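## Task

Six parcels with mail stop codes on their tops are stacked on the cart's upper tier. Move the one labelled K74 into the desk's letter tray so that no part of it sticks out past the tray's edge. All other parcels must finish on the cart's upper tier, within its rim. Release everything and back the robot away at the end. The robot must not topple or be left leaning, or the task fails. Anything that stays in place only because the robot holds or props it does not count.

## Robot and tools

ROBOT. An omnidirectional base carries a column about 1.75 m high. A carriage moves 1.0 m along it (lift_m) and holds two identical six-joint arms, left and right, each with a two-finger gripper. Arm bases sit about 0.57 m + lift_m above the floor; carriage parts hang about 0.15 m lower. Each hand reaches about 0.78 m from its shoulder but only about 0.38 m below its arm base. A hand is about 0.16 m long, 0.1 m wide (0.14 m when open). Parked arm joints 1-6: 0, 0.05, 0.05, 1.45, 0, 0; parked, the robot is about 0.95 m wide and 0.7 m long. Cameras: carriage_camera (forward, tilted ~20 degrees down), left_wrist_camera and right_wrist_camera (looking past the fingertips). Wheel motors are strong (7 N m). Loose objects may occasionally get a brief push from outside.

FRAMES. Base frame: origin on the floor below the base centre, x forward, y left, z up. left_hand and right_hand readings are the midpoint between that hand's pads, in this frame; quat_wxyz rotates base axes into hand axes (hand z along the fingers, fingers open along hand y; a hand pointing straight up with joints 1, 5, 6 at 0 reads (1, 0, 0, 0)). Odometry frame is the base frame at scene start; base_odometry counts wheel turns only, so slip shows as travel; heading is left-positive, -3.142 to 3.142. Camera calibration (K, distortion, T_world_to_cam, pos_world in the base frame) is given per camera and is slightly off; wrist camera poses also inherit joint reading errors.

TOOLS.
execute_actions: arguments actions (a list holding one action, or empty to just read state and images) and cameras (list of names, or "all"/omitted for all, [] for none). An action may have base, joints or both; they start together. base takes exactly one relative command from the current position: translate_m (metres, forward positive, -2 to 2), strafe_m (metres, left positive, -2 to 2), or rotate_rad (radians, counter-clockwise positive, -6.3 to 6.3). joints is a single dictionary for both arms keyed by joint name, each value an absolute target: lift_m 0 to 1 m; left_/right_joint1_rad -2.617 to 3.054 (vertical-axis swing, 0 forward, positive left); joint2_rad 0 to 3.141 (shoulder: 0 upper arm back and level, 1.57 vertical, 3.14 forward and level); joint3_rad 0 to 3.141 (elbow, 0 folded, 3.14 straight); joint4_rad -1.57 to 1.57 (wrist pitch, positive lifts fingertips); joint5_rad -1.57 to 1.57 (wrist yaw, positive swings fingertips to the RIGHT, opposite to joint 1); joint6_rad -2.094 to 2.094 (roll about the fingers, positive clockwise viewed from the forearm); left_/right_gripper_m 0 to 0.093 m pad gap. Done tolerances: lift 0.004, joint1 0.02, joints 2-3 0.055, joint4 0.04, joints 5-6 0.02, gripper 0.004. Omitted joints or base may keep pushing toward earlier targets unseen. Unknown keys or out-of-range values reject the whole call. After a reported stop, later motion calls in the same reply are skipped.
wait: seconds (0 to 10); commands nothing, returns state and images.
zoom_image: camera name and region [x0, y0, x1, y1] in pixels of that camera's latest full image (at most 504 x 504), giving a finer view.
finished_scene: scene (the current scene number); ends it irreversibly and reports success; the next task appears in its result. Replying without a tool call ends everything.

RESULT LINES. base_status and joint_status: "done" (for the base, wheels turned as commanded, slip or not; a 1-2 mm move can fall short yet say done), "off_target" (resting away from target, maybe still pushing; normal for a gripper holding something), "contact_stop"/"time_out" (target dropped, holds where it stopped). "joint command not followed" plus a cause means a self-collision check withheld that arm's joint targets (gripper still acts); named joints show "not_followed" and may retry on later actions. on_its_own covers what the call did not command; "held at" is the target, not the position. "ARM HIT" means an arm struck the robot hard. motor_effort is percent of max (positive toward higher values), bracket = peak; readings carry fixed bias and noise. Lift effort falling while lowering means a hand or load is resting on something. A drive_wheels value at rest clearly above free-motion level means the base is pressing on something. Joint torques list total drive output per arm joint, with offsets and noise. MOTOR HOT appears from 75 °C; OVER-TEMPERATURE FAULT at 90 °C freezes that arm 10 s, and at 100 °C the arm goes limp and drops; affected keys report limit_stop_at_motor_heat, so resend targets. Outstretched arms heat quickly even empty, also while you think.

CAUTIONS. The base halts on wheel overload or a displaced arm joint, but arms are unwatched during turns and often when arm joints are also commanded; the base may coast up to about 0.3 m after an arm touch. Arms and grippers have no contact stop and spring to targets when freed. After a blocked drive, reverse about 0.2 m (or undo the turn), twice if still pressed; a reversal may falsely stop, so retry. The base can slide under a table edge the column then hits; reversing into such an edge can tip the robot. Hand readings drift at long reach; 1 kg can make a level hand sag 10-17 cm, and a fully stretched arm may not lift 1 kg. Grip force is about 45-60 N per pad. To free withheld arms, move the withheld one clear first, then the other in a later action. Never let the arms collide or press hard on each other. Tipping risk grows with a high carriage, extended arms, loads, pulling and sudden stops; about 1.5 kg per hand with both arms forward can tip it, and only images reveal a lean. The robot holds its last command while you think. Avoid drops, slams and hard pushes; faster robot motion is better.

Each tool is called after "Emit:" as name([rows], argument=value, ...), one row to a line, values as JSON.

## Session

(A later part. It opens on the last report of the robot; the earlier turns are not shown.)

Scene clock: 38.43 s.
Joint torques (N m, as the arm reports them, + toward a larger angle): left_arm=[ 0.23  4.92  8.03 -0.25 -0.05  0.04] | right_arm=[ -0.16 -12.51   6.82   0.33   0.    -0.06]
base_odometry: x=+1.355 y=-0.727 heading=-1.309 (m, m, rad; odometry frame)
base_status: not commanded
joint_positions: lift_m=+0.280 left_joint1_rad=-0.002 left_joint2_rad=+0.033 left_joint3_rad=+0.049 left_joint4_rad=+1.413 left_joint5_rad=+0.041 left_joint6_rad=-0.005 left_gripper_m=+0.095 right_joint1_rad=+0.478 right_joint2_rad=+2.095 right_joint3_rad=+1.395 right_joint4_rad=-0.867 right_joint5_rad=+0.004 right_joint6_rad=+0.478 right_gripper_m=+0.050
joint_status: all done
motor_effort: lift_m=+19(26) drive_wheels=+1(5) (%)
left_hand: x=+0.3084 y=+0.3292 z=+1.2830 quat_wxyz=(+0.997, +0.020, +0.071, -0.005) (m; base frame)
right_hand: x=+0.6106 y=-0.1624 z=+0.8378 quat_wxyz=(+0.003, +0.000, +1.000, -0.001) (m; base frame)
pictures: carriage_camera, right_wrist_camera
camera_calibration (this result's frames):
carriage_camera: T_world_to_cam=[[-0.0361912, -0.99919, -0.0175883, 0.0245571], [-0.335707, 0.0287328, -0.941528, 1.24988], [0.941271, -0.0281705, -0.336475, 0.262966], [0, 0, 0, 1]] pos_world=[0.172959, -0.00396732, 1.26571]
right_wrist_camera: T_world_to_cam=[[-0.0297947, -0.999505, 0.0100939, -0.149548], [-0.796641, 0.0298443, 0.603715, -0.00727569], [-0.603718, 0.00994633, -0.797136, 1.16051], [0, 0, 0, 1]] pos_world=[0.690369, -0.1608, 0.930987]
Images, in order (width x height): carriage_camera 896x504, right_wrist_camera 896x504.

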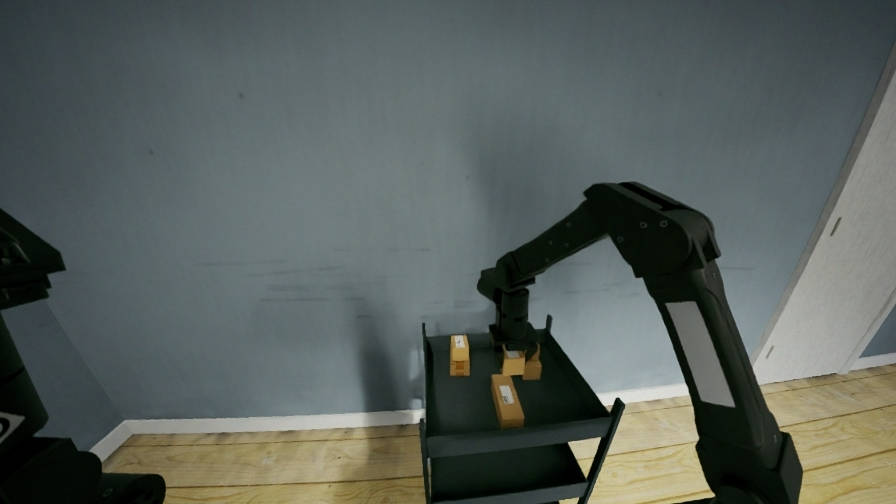

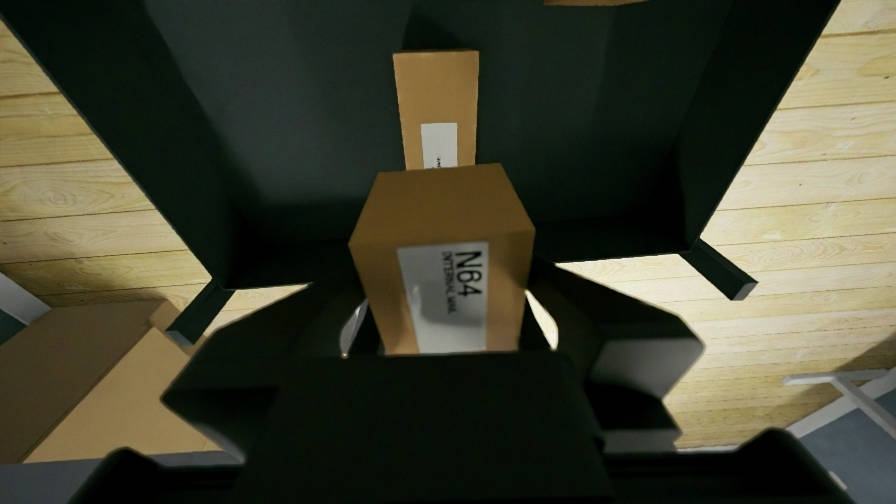

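Emit:
execute_actions([
  {"base":{"strafe_m":-0.135}},
], cameras=["right_wrist_camera"])

Emit:
execute_actions([
  {"joints":{"lift_m":0.143}},
], cameras=["carriage_camera"])

Emit:
execute_actions([
  {"joints":{"right_gripper_m":0.093}},
], cameras=[])

Emit:
execute_actions([
  {"joints":{"lift_m":0.32}},
], cameras=["carriage_camera","right_wrist_camera"])

Scene clock: 43.07 s.
Joint torques (N m, as the arm reports them, + toward a larger angle): left_arm=[ 0.16  4.92  8.06 -0.26 -0.06  0.04] | right_arm=[ -0.17 -12.55   6.86   0.34   0.01  -0.07]
base_odometry: x=+1.224 y=-0.762 heading=-1.310 (m, m, rad; odometry frame)
base_status: done
joint_positions: lift_m=+0.280 left_joint1_rad=-0.002 left_joint2_rad=+0.033 left_joint3_rad=+0.049 left_joint4_rad=+1.413 left_joint5_rad=+0.041 left_joint6_rad=-0.005 left_gripper_m=+0.095 right_joint1_rad=+0.479 right_joint2_rad=+2.095 right_joint3_rad=+1.395 right_joint4_rad=-0.867 right_joint5_rad=+0.004 right_joint6_rad=+0.478 right_gripper_m=+0.050
joint_status: not commanded
motor_effort: lift_m=+20(20) drive_wheels=+0(11) (%)
left_hand: x=+0.3084 y=+0.3292 z=+1.2830 quat_wxyz=(+0.997, +0.020, +0.071, -0.005) (m; base frame)
right_hand: x=+0.6105 y=-0.1623 z=+0.8377 quat_wxyz=(+0.003, +0.000, +1.000, -0.001) (m; base frame)
pictures: right_wrist_camera
camera_calibration (this result's frames):
right_wrist_camera: T_world_to_cam=[[-0.0294135, -0.999516, 0.0100939, -0.149656], [-0.796653, 0.0295404, 0.603715, -0.00736995], [-0.603721, 0.00971603, -0.797136, 1.16043], [0, 0, 0, 1]] pos_world=[0.690302, -0.160641, 0.930979]
Images, in order (width x height): right_wrist_camera 896x504.

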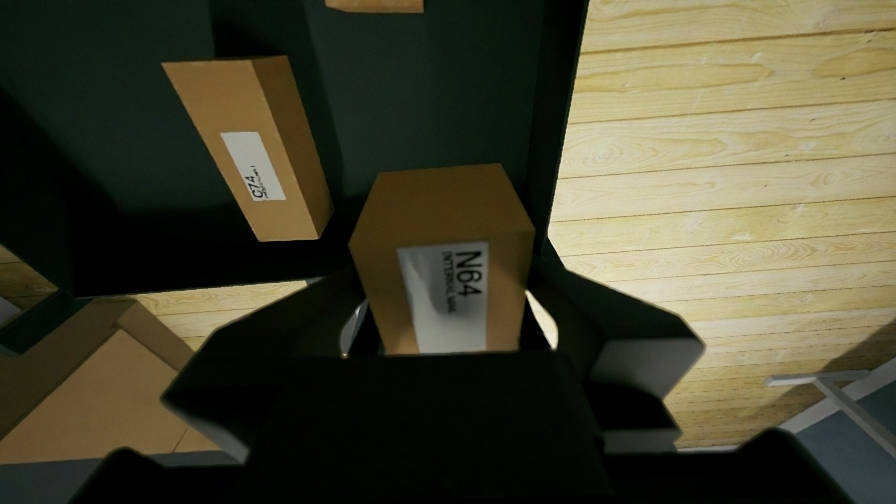

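Scene clock: 44.13 s.
Joint torques (N m, as the arm reports them, + toward a larger angle): left_arm=[ 0.17  5.    8.08 -0.22 -0.05  0.06] | right_arm=[ -0.19 -12.56   6.75   0.36   0.02  -0.07]
base_odometry: x=+1.224 y=-0.762 heading=-1.310 (m, m, rad; odometry frame)
base_status: not commanded
joint_positions: lift_m=+0.143 left_joint1_rad=-0.002 left_joint2_rad=+0.033 left_joint3_rad=+0.049 left_joint4_rad=+1.413 left_joint5_rad=+0.041 left_joint6_rad=-0.005 left_gripper_m=+0.095 right_joint1_rad=+0.479 right_joint2_rad=+2.095 right_joint3_rad=+1.395 right_joint4_rad=-0.869 right_joint5_rad=+0.004 right_joint6_rad=+0.478 right_gripper_m=+0.050
joint_status: all done
motor_effort: lift_m=+21(21) drive_wheels=+1(1) (%)
left_hand: x=+0.3084 y=+0.3292 z=+1.1458 quat_wxyz=(+0.997, +0.020, +0.071, -0.005) (m; base frame)
right_hand: x=+0.6102 y=-0.1624 z=+0.7007 quat_wxyz=(+0.002, +0.000, +1.000, -0.001) (m; base frame)
pictures: carriage_camera
camera_calibration (this result's frames):
carriage_camera: T_world_to_cam=[[-0.0361912, -0.99919, -0.0175883, 0.0221442], [-0.335707, 0.0287328, -0.941528, 1.12071], [0.941271, -0.0281705, -0.336475, 0.216805], [0, 0, 0, 1]] pos_world=[0.172959, -0.00396732, 1.12852]
Images, in order (width x height): carriage_camera 896x504.

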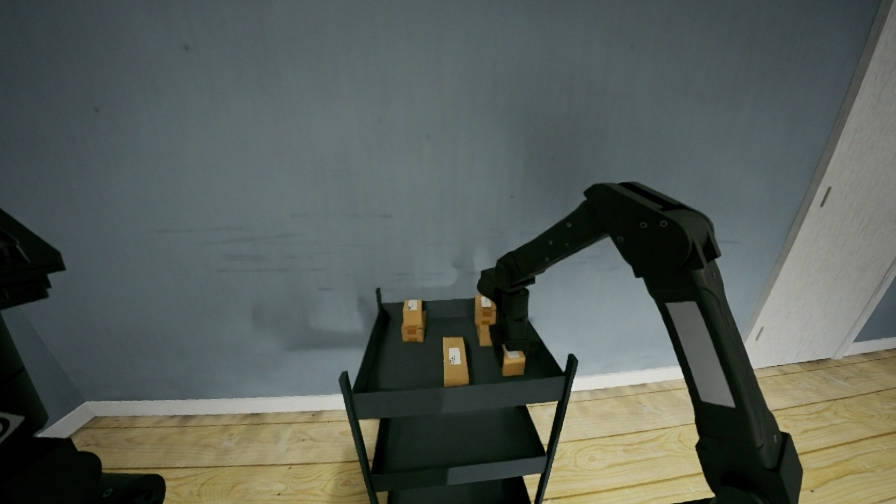

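Scene clock: 44.77 s.
Joint torques (N m, as the arm reports them, + toward a larger angle): left_arm=[ 0.13  4.96  8.08 -0.25 -0.06  0.05] | right_arm=[ -0.22 -12.55   6.81   0.34   0.01  -0.07]
base_odometry: x=+1.224 y=-0.762 heading=-1.310 (m, m, rad; odometry frame)
base_status: not commanded
joint_positions: lift_m=+0.143 left_joint1_rad=-0.002 left_joint2_rad=+0.033 left_joint3_rad=+0.049 left_joint4_rad=+1.413 left_joint5_rad=+0.041 left_joint6_rad=-0.005 left_gripper_m=+0.095 right_joint1_rad=+0.479 right_joint2_rad=+2.095 right_joint3_rad=+1.395 right_joint4_rad=-0.869 right_joint5_rad=+0.004 right_joint6_rad=+0.478 right_gripper_m=+0.093
joint_status: all done
motor_effort: lift_m=+22(21) drive_wheels=-1(1) (%)
left_hand: x=+0.3084 y=+0.3292 z=+1.1458 quat_wxyz=(+0.997, +0.020, +0.071, -0.005) (m; base frame)
right_hand: x=+0.6102 y=-0.1624 z=+0.7007 quat_wxyz=(+0.002, +0.000, +1.000, -0.001) (m; base frame)
pictures: none
No camera images: the call's "cameras" was empty. Leave "cameras" out to get every camera's image.

Scene clock: 46.00 s.
Joint torques (N m, as the arm reports them, + toward a larger angle): left_arm=[ 0.11  4.86  8.08 -0.24 -0.05  0.06] | right_arm=[ -0.21 -12.53   6.84   0.35   0.01  -0.07]
base_odometry: x=+1.224 y=-0.762 heading=-1.310 (m, m, rad; odometry frame)
base_status: not commanded
joint_positions: lift_m=+0.320 left_joint1_rad=-0.002 left_joint2_rad=+0.033 left_joint3_rad=+0.049 left_joint4_rad=+1.413 left_joint5_rad=+0.041 left_joint6_rad=-0.005 left_gripper_m=+0.095 right_joint1_rad=+0.479 right_joint2_rad=+2.095 right_joint3_rad=+1.395 right_joint4_rad=-0.868 right_joint5_rad=+0.004 right_joint6_rad=+0.478 right_gripper_m=+0.093
joint_status: all done
motor_effort: lift_m=+20(25) drive_wheels=+0(1) (%)
left_hand: x=+0.3084 y=+0.3292 z=+1.3230 quat_wxyz=(+0.997, +0.020, +0.071, -0.005) (m; base frame)
right_hand: x=+0.6103 y=-0.1623 z=+0.8778 quat_wxyz=(+0.002, +0.000, +1.000, -0.001) (m; base frame)
pictures: carriage_camera, right_wrist_camera
camera_calibration (this result's frames):
carriage_camera: T_world_to_cam=[[-0.0361912, -0.99919, -0.0175883, 0.0252606], [-0.335707, 0.0287328, -0.941528, 1.28754], [0.941271, -0.0281705, -0.336475, 0.276425], [0, 0, 0, 1]] pos_world=[0.172959, -0.00396732, 1.30571]
right_wrist_camera: T_world_to_cam=[[-0.0294035, -0.999516, 0.0101319, -0.150133], [-0.796137, 0.0295472, 0.604394, -0.0325881], [-0.604401, 0.0097049, -0.796621, 1.19216], [0, 0, 0, 1]] pos_world=[0.690185, -0.160668, 0.970918]
Images, in order (width x height): carriage_camera 896x504, right_wrist_camera 896x504.

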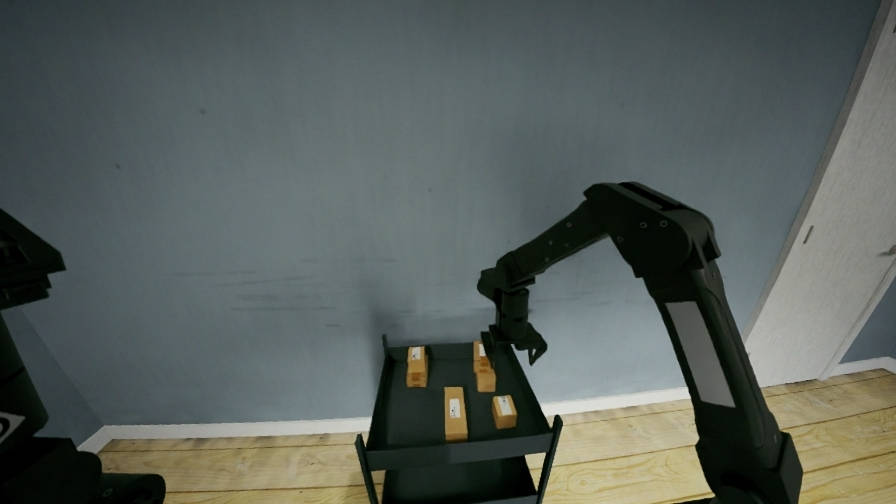

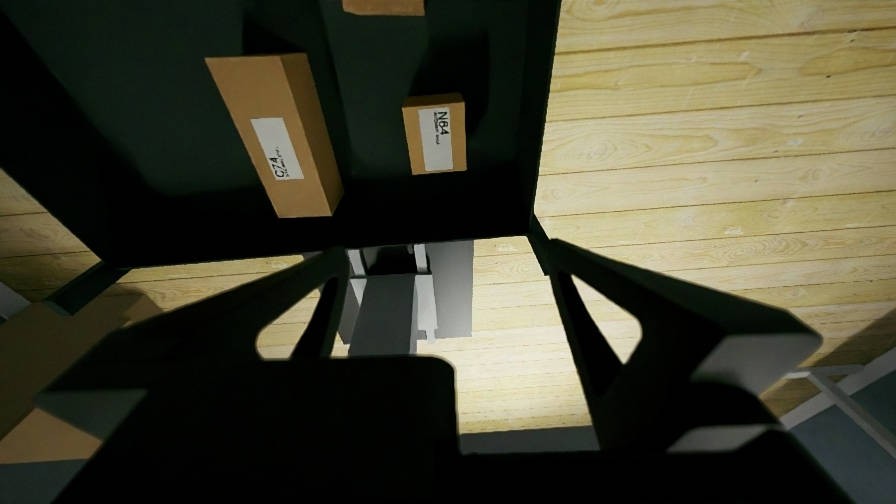

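Emit:
execute_actions([
  {"base":{"strafe_m":0.05},"joints":{"right_joint1_rad":0.4,"right_joint6_rad":0.4,"right_joint2_rad":2.35,"right_joint3_rad":1.85,"right_joint4_rad":-1.07}},
], cameras=[])

Emit:
execute_actions([
  {"base":{"translate_m":0.13}},
], cameras=["carriage_camera","right_wrist_camera"])

Scene clock: 50.20 s.
Joint torques (N m, as the arm reports them, + toward a larger angle): left_arm=[ 0.12  4.9   8.07 -0.26 -0.05  0.05] | right_arm=[ -0.04 -15.86   7.61   0.29   0.    -0.13]
base_odometry: x=+1.272 y=-0.749 heading=-1.310 (m, m, rad; odometry frame)
base_status: done
joint_positions: lift_m=+0.320 left_joint1_rad=-0.002 left_joint2_rad=+0.033 left_joint3_rad=+0.049 left_joint4_rad=+1.413 left_joint5_rad=+0.041 left_joint6_rad=-0.005 left_gripper_m=+0.095 right_joint1_rad=+0.397 right_joint2_rad=+2.350 right_joint3_rad=+1.843 right_joint4_rad=-1.061 right_joint5_rad=+0.005 right_joint6_rad=+0.405 right_gripper_m=+0.093
joint_status: all done
motor_effort: lift_m=+21(20) drive_wheels=+4(7) (%)
left_hand: x=+0.3085 y=+0.3292 z=+1.3229 quat_wxyz=(+0.997, +0.020, +0.071, -0.005) (m; base frame)
right_hand: x=+0.6884 y=-0.1635 z=+0.8821 quat_wxyz=(+0.002, +0.004, +1.000, -0.002) (m; base frame)
pictures: none
No camera images: the call's "cameras" was empty. Leave "cameras" out to get every camera's image.

Scene clock: 52.07 s.
Joint torques (N m, as the arm reports them, + toward a larger angle): left_arm=[ 0.14  4.91  8.11 -0.23 -0.05  0.06] | right_arm=[ -0.03 -15.78   7.51   0.31   0.    -0.14]
base_odometry: x=+1.306 y=-0.875 heading=-1.310 (m, m, rad; odometry frame)
base_status: done
joint_positions: lift_m=+0.320 left_joint1_rad=-0.002 left_joint2_rad=+0.033 left_joint3_rad=+0.049 left_joint4_rad=+1.412 left_joint5_rad=+0.041 left_joint6_rad=-0.005 left_gripper_m=+0.095 right_joint1_rad=+0.397 right_joint2_rad=+2.350 right_joint3_rad=+1.843 right_joint4_rad=-1.064 right_joint5_rad=+0.005 right_joint6_rad=+0.405 right_gripper_m=+0.093
joint_status: not commanded
motor_effort: lift_m=+20(21) drive_wheels=-5(12) (%)
left_hand: x=+0.3087 y=+0.3292 z=+1.3229 quat_wxyz=(+0.997, +0.020, +0.071, -0.005) (m; base frame)
right_hand: x=+0.6876 y=-0.1638 z=+0.8821 quat_wxyz=(+0.000, +0.004, +1.000, -0.003) (m; base frame)
pictures: carriage_camera, right_wrist_camera
camera_calibration (this result's frames):
carriage_camera: T_world_to_cam=[[-0.0361912, -0.99919, -0.0175883, 0.0252599], [-0.335707, 0.0287328, -0.941528, 1.2875], [0.941271, -0.0281705, -0.336475, 0.276411], [0, 0, 0, 1]] pos_world=[0.172959, -0.00396732, 1.30567]
right_wrist_camera: T_world_to_cam=[[-0.038127, -0.999183, 0.0134359, -0.146272], [-0.793459, 0.0384447, 0.607409, 0.0233054], [-0.607429, 0.0124978, -0.794276, 1.24282], [0, 0, 0, 1]] pos_world=[0.767837, -0.162581, 0.974948]
Images, in order (width x height): carriage_camera 896x504, right_wrist_camera 896x504.

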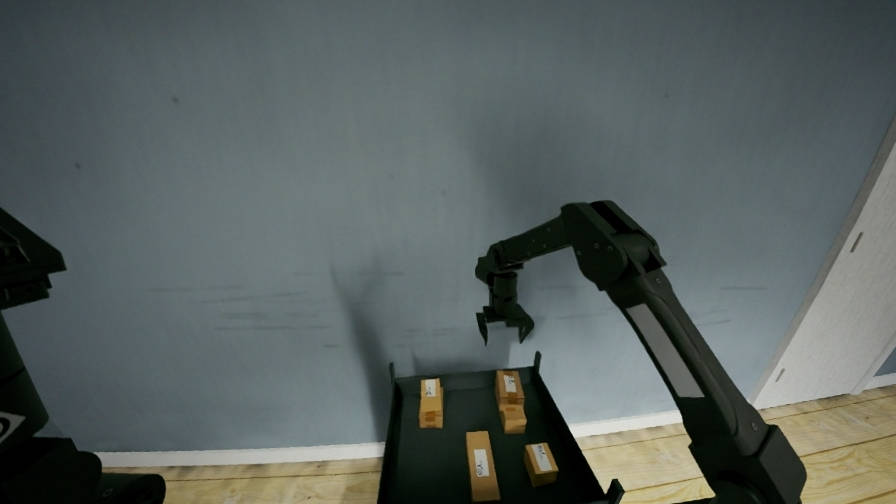

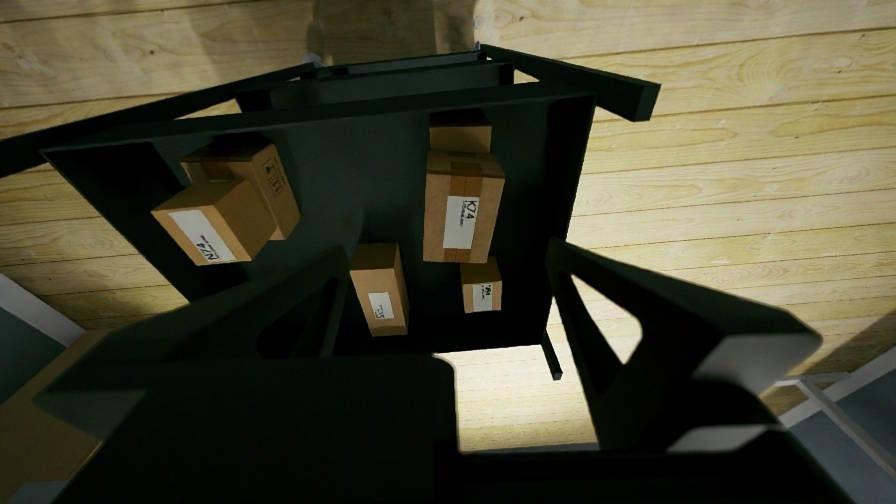

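Emit:
execute_actions([
  {"joints":{"lift_m":0.24}},
])

Scene clock: 58.20 s.
Joint torques (N m, as the arm reports them, + toward a larger angle): left_arm=[ 0.19  4.92  8.08 -0.24 -0.05  0.05] | right_arm=[ -0.02 -15.21   7.55   0.33   0.    -0.13]
base_odometry: x=+1.306 y=-0.875 heading=-1.310 (m, m, rad; odometry frame)
base_status: not commanded
joint_positions: lift_m=+0.240 left_joint1_rad=-0.002 left_joint2_rad=+0.033 left_joint3_rad=+0.049 left_joint4_rad=+1.412 left_joint5_rad=+0.041 left_joint6_rad=-0.005 left_gripper_m=+0.095 right_joint1_rad=+0.397 right_joint2_rad=+2.344 right_joint3_rad=+1.843 right_joint4_rad=-1.067 right_joint5_rad=+0.005 right_joint6_rad=+0.405 right_gripper_m=+0.093
joint_status: all done
motor_effort: lift_m=+21(23) drive_wheels=+7(7) (%)
left_hand: x=+0.3086 y=+0.3292 z=+1.2428 quat_wxyz=(+0.997, +0.020, +0.071, -0.005) (m; base frame)
right_hand: x=+0.6876 y=-0.1637 z=+0.8048 quat_wxyz=(+0.002, +0.004, +1.000, -0.002) (m; base frame)
pictures: carriage_camera, left_wrist_camera, right_wrist_camera
camera_calibration (this result's frames):
carriage_camera: T_world_to_cam=[[-0.0361912, -0.99919, -0.0175883, 0.0238509], [-0.335707, 0.0287328, -0.941528, 1.21207], [0.941271, -0.0281705, -0.336475, 0.249456], [0, 0, 0, 1]] pos_world=[0.172959, -0.00396732, 1.22556]
left_wrist_camera: T_world_to_cam=[[0.034783, -0.998712, -0.0369282, 0.369698], [0.722801, 0.0506572, -0.689197, 0.621938], [0.690181, -0.00271934, 0.723632, -0.989795], [0, 0, 0, 1]] pos_world=[0.220741, 0.335025, 1.15854]
right_wrist_camera: T_world_to_cam=[[-0.0381648, -0.999204, 0.0116434, -0.143687], [-0.795289, 0.037427, 0.605074, 0.0732603], [-0.605028, 0.0138326, -0.796084, 1.18143], [0, 0, 0, 1]] pos_world=[0.767578, -0.162657, 0.897863]
Images, in order (width x height): carriage_camera 896x504, left_wrist_camera 896x504, right_wrist_camera 896x504.

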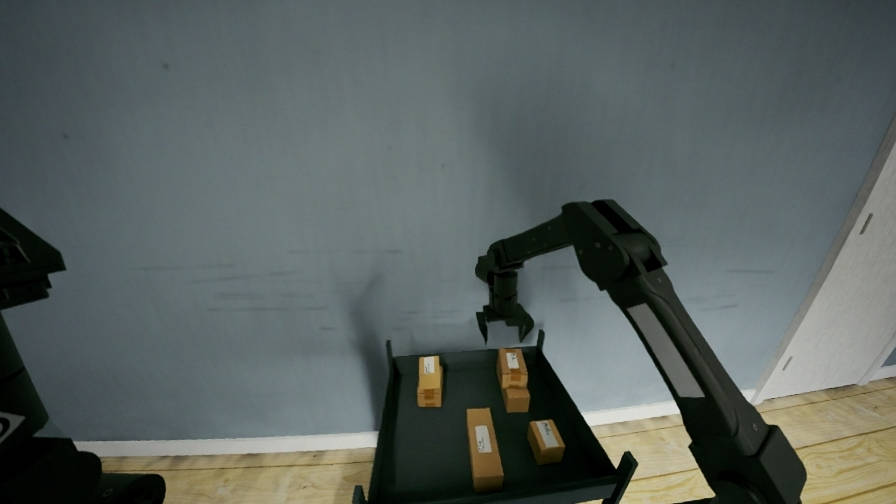

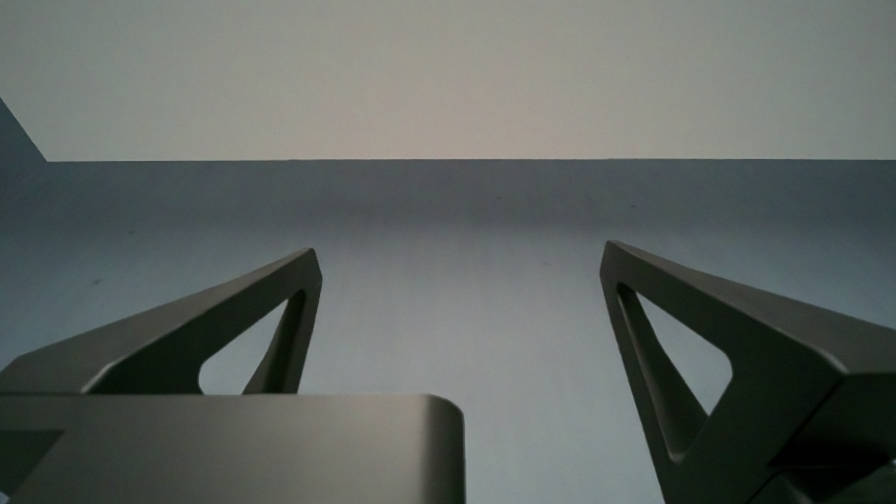

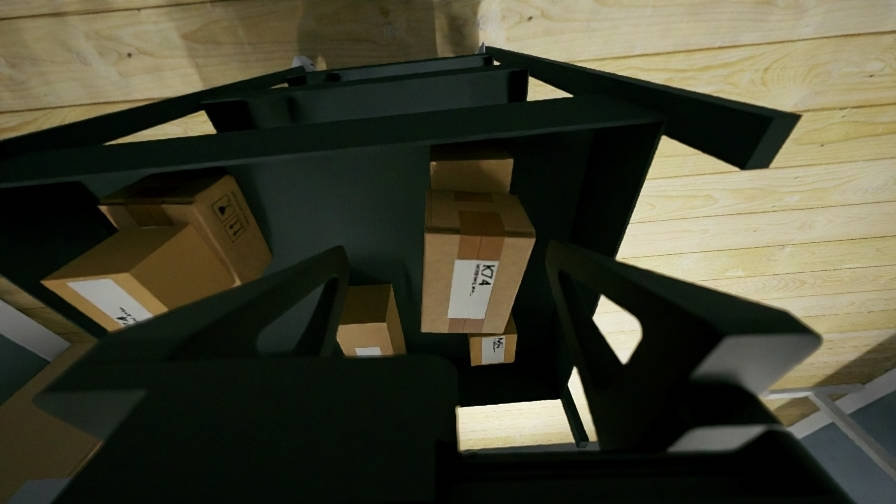

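Emit:
execute_actions([
  {"base":{"translate_m":-0.05}},
], cameras=[])

Emit:
execute_actions([
  {"base":{"strafe_m":-0.012},"joints":{"lift_m":0.185}},
], cameras=["right_wrist_camera","carriage_camera"])

Scene clock: 63.47 s.
Joint torques (N m, as the arm reports them, + toward a larger angle): left_arm=[ 0.16  4.92  8.05 -0.22 -0.07  0.05] | right_arm=[ -0.03 -15.19   7.51   0.34   0.    -0.14]
base_odometry: x=+1.293 y=-0.826 heading=-1.310 (m, m, rad; odometry frame)
base_status: done
joint_positions: lift_m=+0.240 left_joint1_rad=-0.002 left_joint2_rad=+0.033 left_joint3_rad=+0.049 left_joint4_rad=+1.412 left_joint5_rad=+0.041 left_joint6_rad=-0.005 left_gripper_m=+0.095 right_joint1_rad=+0.397 right_joint2_rad=+2.344 right_joint3_rad=+1.843 right_joint4_rad=-1.067 right_joint5_rad=+0.005 right_joint6_rad=+0.405 right_gripper_m=+0.093
joint_status: not commanded
motor_effort: lift_m=+21(22) drive_wheels=+3(11) (%)
left_hand: x=+0.3087 y=+0.3292 z=+1.2428 quat_wxyz=(+0.997, +0.020, +0.071, -0.005) (m; base frame)
right_hand: x=+0.6876 y=-0.1637 z=+0.8048 quat_wxyz=(+0.002, +0.004, +1.000, -0.002) (m; base frame)
pictures: none
No camera images: the call's "cameras" was empty. Leave "cameras" out to get every camera's image.

Scene clock: 64.23 s.
Joint torques (N m, as the arm reports them, + toward a larger angle): left_arm=[ 0.16  4.89  8.07 -0.23 -0.06  0.06] | right_arm=[ -0.04 -15.41   7.5    0.33  -0.01  -0.14]
base_odometry: x=+1.282 y=-0.829 heading=-1.309 (m, m, rad; odometry frame)
base_status: done
joint_positions: lift_m=+0.185 left_joint1_rad=-0.002 left_joint2_rad=+0.033 left_joint3_rad=+0.049 left_joint4_rad=+1.413 left_joint5_rad=+0.041 left_joint6_rad=-0.005 left_gripper_m=+0.095 right_joint1_rad=+0.397 right_joint2_rad=+2.347 right_joint3_rad=+1.843 right_joint4_rad=-1.070 right_joint5_rad=+0.004 right_joint6_rad=+0.404 right_gripper_m=+0.093
joint_status: all done
motor_effort: lift_m=+21(23) drive_wheels=+9(12) (%)
left_hand: x=+0.3085 y=+0.3292 z=+1.1878 quat_wxyz=(+0.997, +0.020, +0.071, -0.005) (m; base frame)
right_hand: x=+0.6867 y=-0.1639 z=+0.7486 quat_wxyz=(-0.001, +0.004, +1.000, -0.003) (m; base frame)
pictures: carriage_camera, right_wrist_camera
camera_calibration (this result's frames):
carriage_camera: T_world_to_cam=[[-0.0361912, -0.99919, -0.0175883, 0.0228833], [-0.335707, 0.0287328, -0.941528, 1.16028], [0.941271, -0.0281705, -0.336475, 0.230946], [0, 0, 0, 1]] pos_world=[0.172959, -0.00396732, 1.17054]
right_wrist_camera: T_world_to_cam=[[-0.0373435, -0.999213, 0.0133866, -0.145064], [-0.792451, 0.0377719, 0.608764, 0.101864], [-0.608791, 0.0121252, -0.793238, 1.13635], [0, 0, 0, 1]] pos_world=[0.767103, -0.162576, 0.841325]
Images, in order (width x height): carriage_camera 896x504, right_wrist_camera 896x504.

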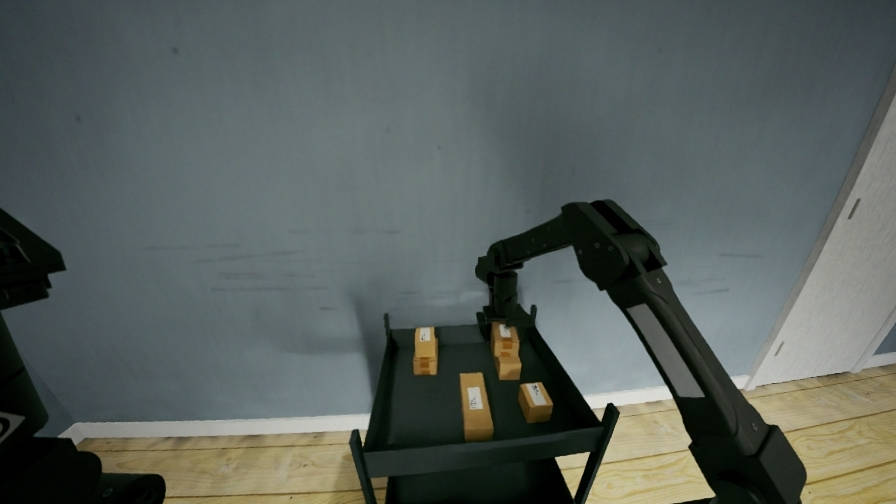

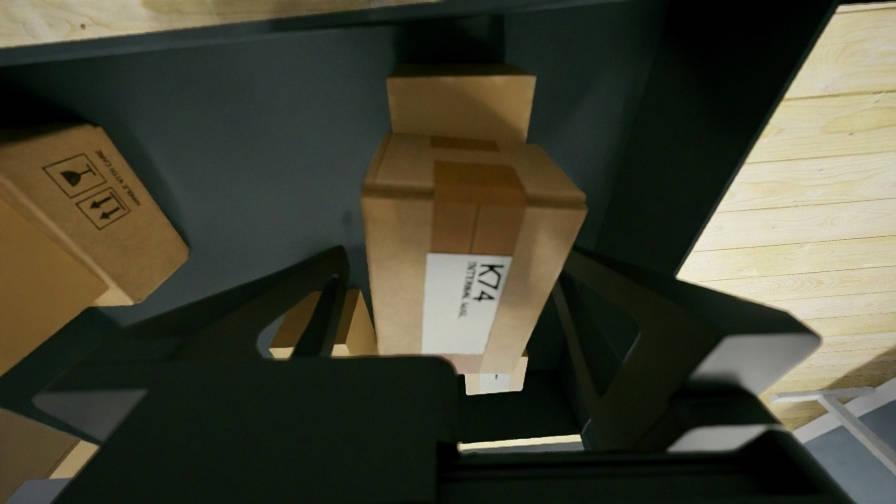

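Emit:
execute_actions([
  {"joints":{"lift_m":0.165}},
], cameras=["right_wrist_camera"])

Emit:
execute_actions([
  {"joints":{"right_gripper_m":0.03}},
], cameras=[])

Emit:
execute_actions([
  {"joints":{"lift_m":0.4}},
])

Scene clock: 67.73 s.
Joint torques (N m, as the arm reports them, + toward a larger angle): left_arm=[ 0.12  4.92  8.05 -0.24 -0.06  0.05] | right_arm=[ -0.12 -15.61   7.55   0.33   0.    -0.13]
base_odometry: x=+1.282 y=-0.829 heading=-1.309 (m, m, rad; odometry frame)
base_status: not commanded
joint_positions: lift_m=+0.165 left_joint1_rad=-0.002 left_joint2_rad=+0.033 left_joint3_rad=+0.049 left_joint4_rad=+1.413 left_joint5_rad=+0.041 left_joint6_rad=-0.005 left_gripper_m=+0.095 right_joint1_rad=+0.397 right_joint2_rad=+2.349 right_joint3_rad=+1.843 right_joint4_rad=-1.070 right_joint5_rad=+0.004 right_joint6_rad=+0.404 right_gripper_m=+0.093
joint_status: all done
motor_effort: lift_m=+21(21) drive_wheels=+11(6) (%)
left_hand: x=+0.3085 y=+0.3292 z=+1.1678 quat_wxyz=(+0.997, +0.020, +0.071, -0.005) (m; base frame)
right_hand: x=+0.6865 y=-0.1639 z=+0.7278 quat_wxyz=(-0.001, +0.004, +1.000, -0.003) (m; base frame)
pictures: right_wrist_camera
camera_calibration (this result's frames):
right_wrist_camera: T_world_to_cam=[[-0.0373192, -0.999203, 0.0141895, -0.145484], [-0.791379, 0.0382215, 0.610129, 0.112707], [-0.610185, 0.0115403, -0.792175, 1.1198], [0, 0, 0, 1]] pos_world=[0.767049, -0.162599, 0.820374]
Images, in order (width x height): right_wrist_camera 896x504.

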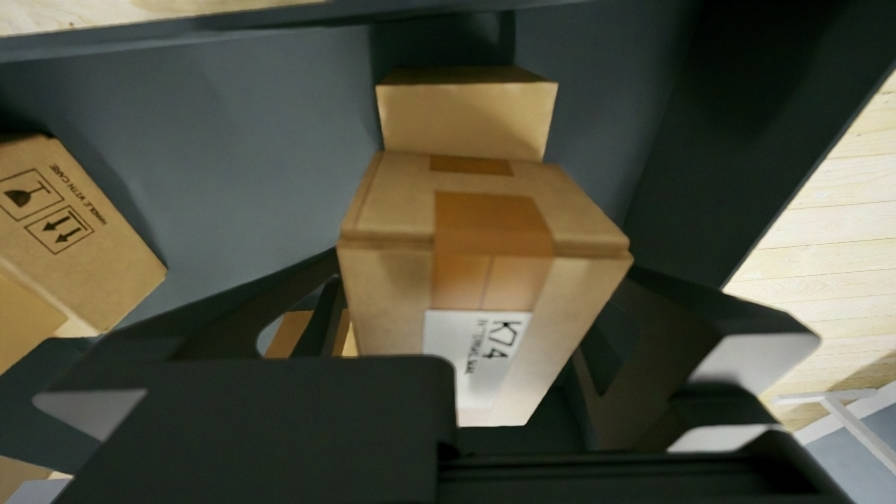

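Scene clock: 68.37 s.
Joint torques (N m, as the arm reports them, + toward a larger angle): left_arm=[ 0.16  4.91  8.08 -0.24 -0.06  0.04] | right_arm=[ -0.06 -15.61   7.48   0.33  -0.03  -0.14]
base_odometry: x=+1.282 y=-0.829 heading=-1.309 (m, m, rad; odometry frame)
base_status: not commanded
joint_positions: lift_m=+0.165 left_joint1_rad=-0.002 left_joint2_rad=+0.033 left_joint3_rad=+0.049 left_joint4_rad=+1.413 left_joint5_rad=+0.041 left_joint6_rad=-0.005 left_gripper_m=+0.095 right_joint1_rad=+0.397 right_joint2_rad=+2.349 right_joint3_rad=+1.843 right_joint4_rad=-1.070 right_joint5_rad=+0.006 right_joint6_rad=+0.404 right_gripper_m=+0.061
joint_status: right_gripper_m off_target (ended at +0.061, target +0.030)
motor_effort: lift_m=+21(21) drive_wheels=+5(11) (%)
left_hand: x=+0.3085 y=+0.3292 z=+1.1678 quat_wxyz=(+0.997, +0.020, +0.071, -0.005) (m; base frame)
right_hand: x=+0.6866 y=-0.1642 z=+0.7278 quat_wxyz=(-0.001, +0.004, +1.000, -0.004) (m; base frame)
pictures: none
No camera images: the call's "cameras" was empty. Leave "cameras" out to get every camera's image.

Scene clock: 69.83 s.
Joint torques (N m, as the arm reports them, + toward a larger angle): left_arm=[ 0.14  4.93  8.05 -0.24 -0.05  0.06] | right_arm=[ -0.03 -15.58   7.52   0.34  -0.01  -0.14]
base_odometry: x=+1.282 y=-0.829 heading=-1.309 (m, m, rad; odometry frame)
base_status: not commanded
joint_positions: lift_m=+0.400 left_joint1_rad=-0.002 left_joint2_rad=+0.033 left_joint3_rad=+0.049 left_joint4_rad=+1.413 left_joint5_rad=+0.041 left_joint6_rad=-0.005 left_gripper_m=+0.095 right_joint1_rad=+0.397 right_joint2_rad=+2.349 right_joint3_rad=+1.843 right_joint4_rad=-1.068 right_joint5_rad=+0.005 right_joint6_rad=+0.404 right_gripper_m=+0.061
joint_status: all done
motor_effort: lift_m=+20(25) drive_wheels=+9(8) (%)
left_hand: x=+0.3085 y=+0.3292 z=+1.4030 quat_wxyz=(+0.997, +0.020, +0.071, -0.005) (m; base frame)
right_hand: x=+0.6869 y=-0.1639 z=+0.9629 quat_wxyz=(-0.001, +0.004, +1.000, -0.003) (m; base frame)
pictures: carriage_camera, left_wrist_camera, right_wrist_camera
camera_calibration (this result's frames):
carriage_camera: T_world_to_cam=[[-0.0361912, -0.99919, -0.0175883, 0.0266674], [-0.335707, 0.0287328, -0.941528, 1.36284], [0.941271, -0.0281705, -0.336475, 0.303336], [0, 0, 0, 1]] pos_world=[0.172959, -0.00396732, 1.38569]
left_wrist_camera: T_world_to_cam=[[0.0347971, -0.998712, -0.036914, 0.375591], [0.723064, 0.0506566, -0.688922, 0.731908], [0.689904, -0.00271873, 0.723895, -1.1059], [0, 0, 0, 1]] pos_world=[0.22068, 0.335025, 1.31865]
right_wrist_camera: T_world_to_cam=[[-0.0373403, -0.999201, 0.0142391, -0.148815], [-0.792417, 0.0382882, 0.608777, -0.0284175], [-0.608836, 0.0114486, -0.793214, 1.30637], [0, 0, 0, 1]] pos_world=[0.767288, -0.162564, 1.05565]
Images, in order (width x height): carriage_camera 896x504, left_wrist_camera 896x504, right_wrist_camera 896x504.

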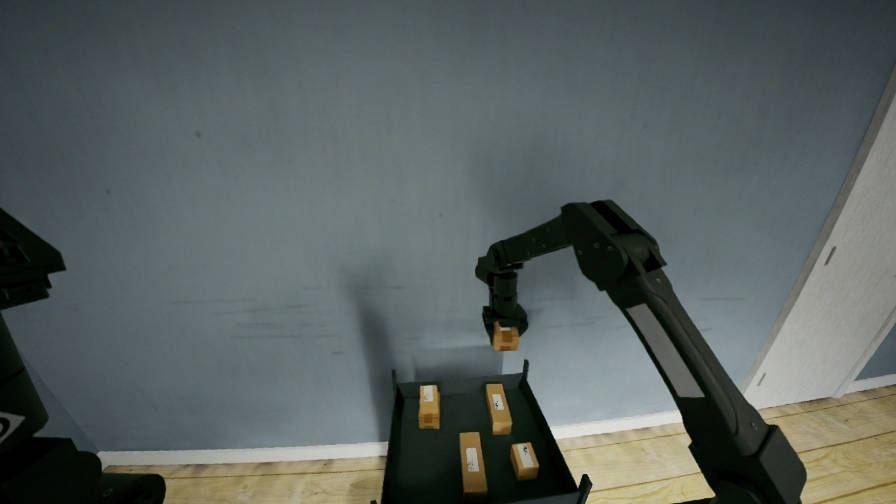

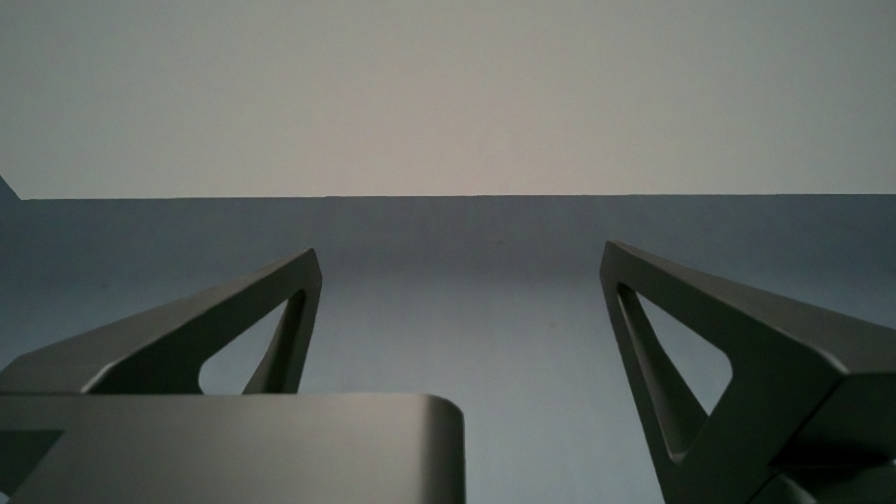

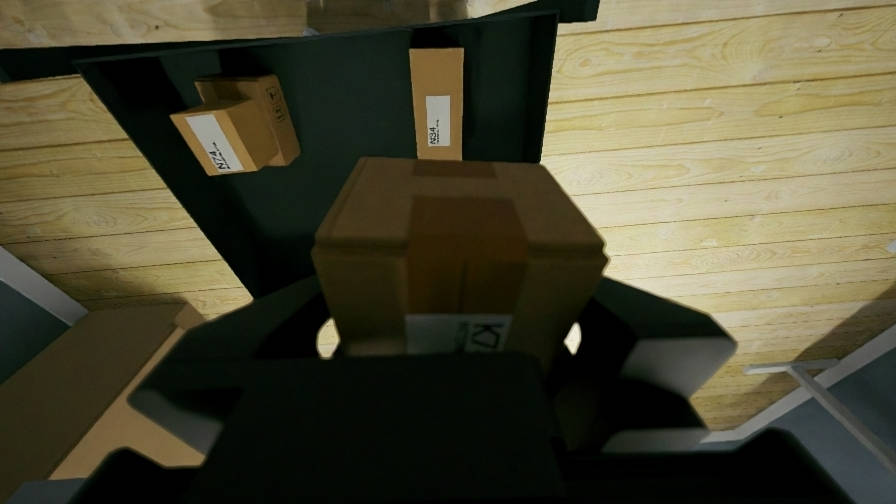

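Emit:
execute_actions([
  {"base":{"translate_m":-0.7},"joints":{"lift_m":0.62}},
], cameras=[])

Emit:
execute_actions([
  {"base":{"rotate_rad":-1.3}},
], cameras=["right_wrist_camera","carriage_camera"])

Scene clock: 76.40 s.
Joint torques (N m, as the arm reports them, + toward a larger angle): left_arm=[ 0.17  4.97  8.02 -0.26 -0.06  0.04] | right_arm=[ -0.07 -15.65   7.52   0.32   0.    -0.13]
base_odometry: x=+1.101 y=-0.153 heading=-1.309 (m, m, rad; odometry frame)
base_status: done
joint_positions: lift_m=+0.620 left_joint1_rad=-0.002 left_joint2_rad=+0.033 left_joint3_rad=+0.049 left_joint4_rad=+1.414 left_joint5_rad=+0.041 left_joint6_rad=-0.005 left_gripper_m=+0.095 right_joint1_rad=+0.397 right_joint2_rad=+2.349 right_joint3_rad=+1.843 right_joint4_rad=-1.067 right_joint5_rad=+0.005 right_joint6_rad=+0.404 right_gripper_m=+0.061
joint_status: all done
motor_effort: lift_m=+20(27) drive_wheels=+0(14) (%)
left_hand: x=+0.3083 y=+0.3292 z=+1.6230 quat_wxyz=(+0.997, +0.020, +0.070, -0.005) (m; base frame)
right_hand: x=+0.6870 y=-0.1638 z=+1.1828 quat_wxyz=(+0.000, +0.003, +1.000, -0.003) (m; base frame)
pictures: none
No camera images: the call's "cameras" was empty. Leave "cameras" out to get every camera's image.

Scene clock: 79.23 s.
Joint torques (N m, as the arm reports them, + toward a larger angle): left_arm=[ 0.17  4.92  8.08 -0.24 -0.05  0.05] | right_arm=[  0.25 -15.61   7.51   0.29  -0.01  -0.14]
base_odometry: x=+1.100 y=-0.153 heading=-2.609 (m, m, rad; odometry frame)
base_status: done
joint_positions: lift_m=+0.620 left_joint1_rad=-0.002 left_joint2_rad=+0.033 left_joint3_rad=+0.049 left_joint4_rad=+1.412 left_joint5_rad=+0.041 left_joint6_rad=-0.005 left_gripper_m=+0.095 right_joint1_rad=+0.393 right_joint2_rad=+2.349 right_joint3_rad=+1.843 right_joint4_rad=-1.065 right_joint5_rad=+0.005 right_joint6_rad=+0.404 right_gripper_m=+0.061
joint_status: not commanded
motor_effort: lift_m=+19(20) drive_wheels=+9(24) (%)
left_hand: x=+0.3086 y=+0.3292 z=+1.6229 quat_wxyz=(+0.997, +0.020, +0.071, -0.005) (m; base frame)
right_hand: x=+0.6882 y=-0.1654 z=+1.1828 quat_wxyz=(+0.001, +0.006, +1.000, -0.003) (m; base frame)
pictures: carriage_camera, right_wrist_camera
camera_calibration (this result's frames):
carriage_camera: T_world_to_cam=[[-0.0361912, -0.99919, -0.0175883, 0.0305368], [-0.335707, 0.0287328, -0.941528, 1.56998], [0.941271, -0.0281705, -0.336475, 0.377361], [0, 0, 0, 1]] pos_world=[0.172959, -0.00396732, 1.60569]
right_wrist_camera: T_world_to_cam=[[-0.0411808, -0.999064, 0.0132761, -0.149594], [-0.793549, 0.0407776, 0.607138, -0.158045], [-0.607111, 0.0144672, -0.794485, 1.48236], [0, 0, 0, 1]] pos_world=[0.768379, -0.164455, 1.27565]
Images, in order (width x height): carriage_camera 896x504, right_wrist_camera 896x504.

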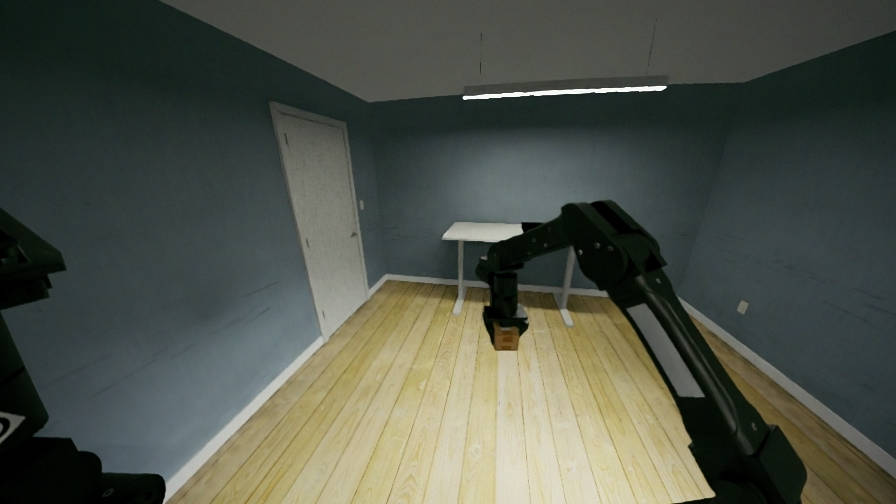

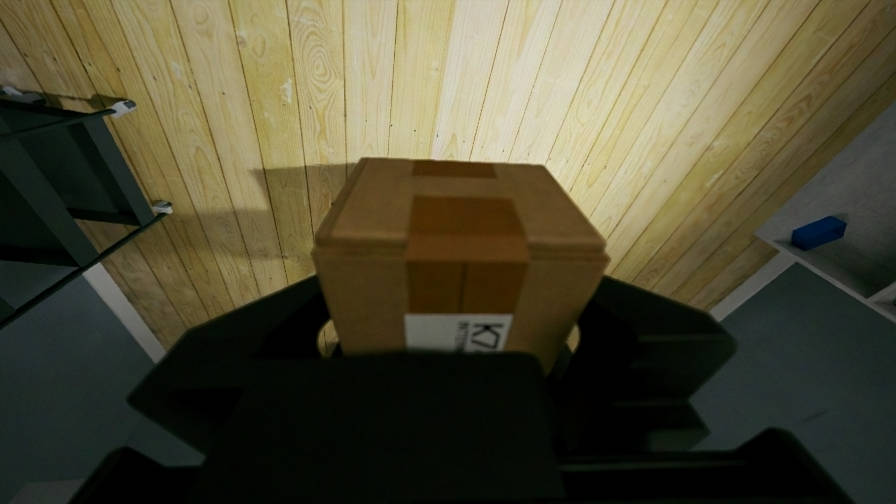

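Emit:
execute_actions([
  {"base":{"rotate_rad":-0.27}},
], cameras=[])

Emit:
execute_actions([
  {"base":{"translate_m":1.5},"joints":{"right_joint1_rad":-0.3,"right_joint6_rad":-0.3}},
], cameras=["carriage_camera"])

Scene clock: 84.10 s.
Joint torques (N m, as the arm reports them, + toward a larger angle): left_arm=[ 0.14  4.91  8.05 -0.25 -0.06  0.04] | right_arm=[ -0.06 -15.67   7.53   0.32  -0.01  -0.13]
base_odometry: x=+1.100 y=-0.153 heading=-2.878 (m, m, rad; odometry frame)
base_status: done
joint_positions: lift_m=+0.620 left_joint1_rad=-0.002 left_joint2_rad=+0.033 left_joint3_rad=+0.049 left_joint4_rad=+1.413 left_joint5_rad=+0.041 left_joint6_rad=-0.005 left_gripper_m=+0.095 right_joint1_rad=+0.397 right_joint2_rad=+2.349 right_joint3_rad=+1.843 right_joint4_rad=-1.067 right_joint5_rad=+0.005 right_joint6_rad=+0.404 right_gripper_m=+0.061
joint_status: not commanded
motor_effort: lift_m=+19(20) drive_wheels=+12(20) (%)
left_hand: x=+0.3085 y=+0.3292 z=+1.6230 quat_wxyz=(+0.997, +0.020, +0.071, -0.005) (m; base frame)
right_hand: x=+0.6872 y=-0.1637 z=+1.1828 quat_wxyz=(+0.000, +0.003, +1.000, -0.003) (m; base frame)
pictures: none
No camera images: the call's "cameras" was empty. Leave "cameras" out to get every camera's image.

Scene clock: 89.40 s.
Joint torques (N m, as the arm reports them, + toward a larger angle): left_arm=[ 0.16  4.92  8.03 -0.27 -0.05  0.06] | right_arm=[  0.3  -15.68   7.52   0.31  -0.09  -0.14]
base_odometry: x=-0.349 y=-0.541 heading=-2.880 (m, m, rad; odometry frame)
base_status: done
joint_positions: lift_m=+0.620 left_joint1_rad=-0.002 left_joint2_rad=+0.033 left_joint3_rad=+0.049 left_joint4_rad=+1.414 left_joint5_rad=+0.041 left_joint6_rad=-0.005 left_gripper_m=+0.095 right_joint1_rad=-0.308 right_joint2_rad=+2.349 right_joint3_rad=+1.843 right_joint4_rad=-1.064 right_joint5_rad=+0.008 right_joint6_rad=-0.295 right_gripper_m=+0.061
joint_status: all done
motor_effort: lift_m=+20(20) drive_wheels=-11(34) (%)
left_hand: x=+0.3083 y=+0.3292 z=+1.6230 quat_wxyz=(+0.997, +0.020, +0.070, -0.005) (m; base frame)
right_hand: x=+0.7008 y=-0.4738 z=+1.1828 quat_wxyz=(-0.001, +0.007, +1.000, -0.004) (m; base frame)
pictures: carriage_camera
camera_calibration (this result's frames):
carriage_camera: T_world_to_cam=[[-0.0361912, -0.99919, -0.0175883, 0.0305367], [-0.335707, 0.0287328, -0.941528, 1.56997], [0.941271, -0.0281705, -0.336475, 0.377358], [0, 0, 0, 1]] pos_world=[0.172959, -0.00396732, 1.60568]
Images, in order (width x height): carriage_camera 896x504.

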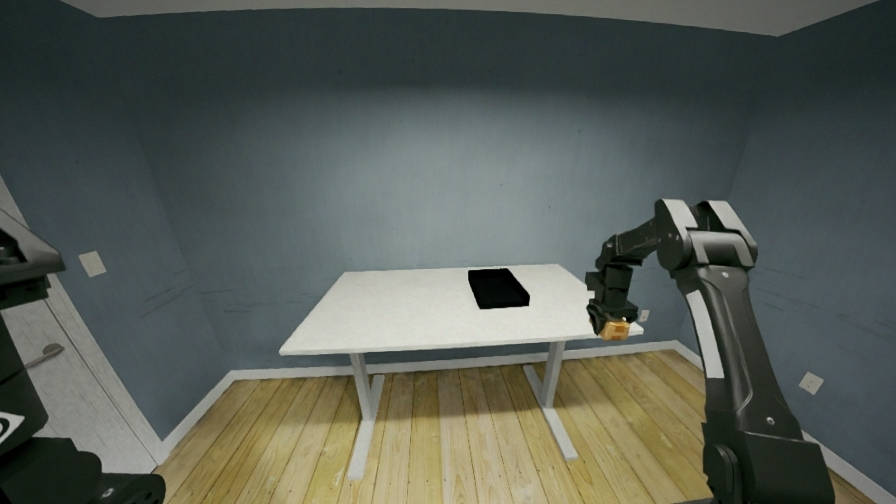

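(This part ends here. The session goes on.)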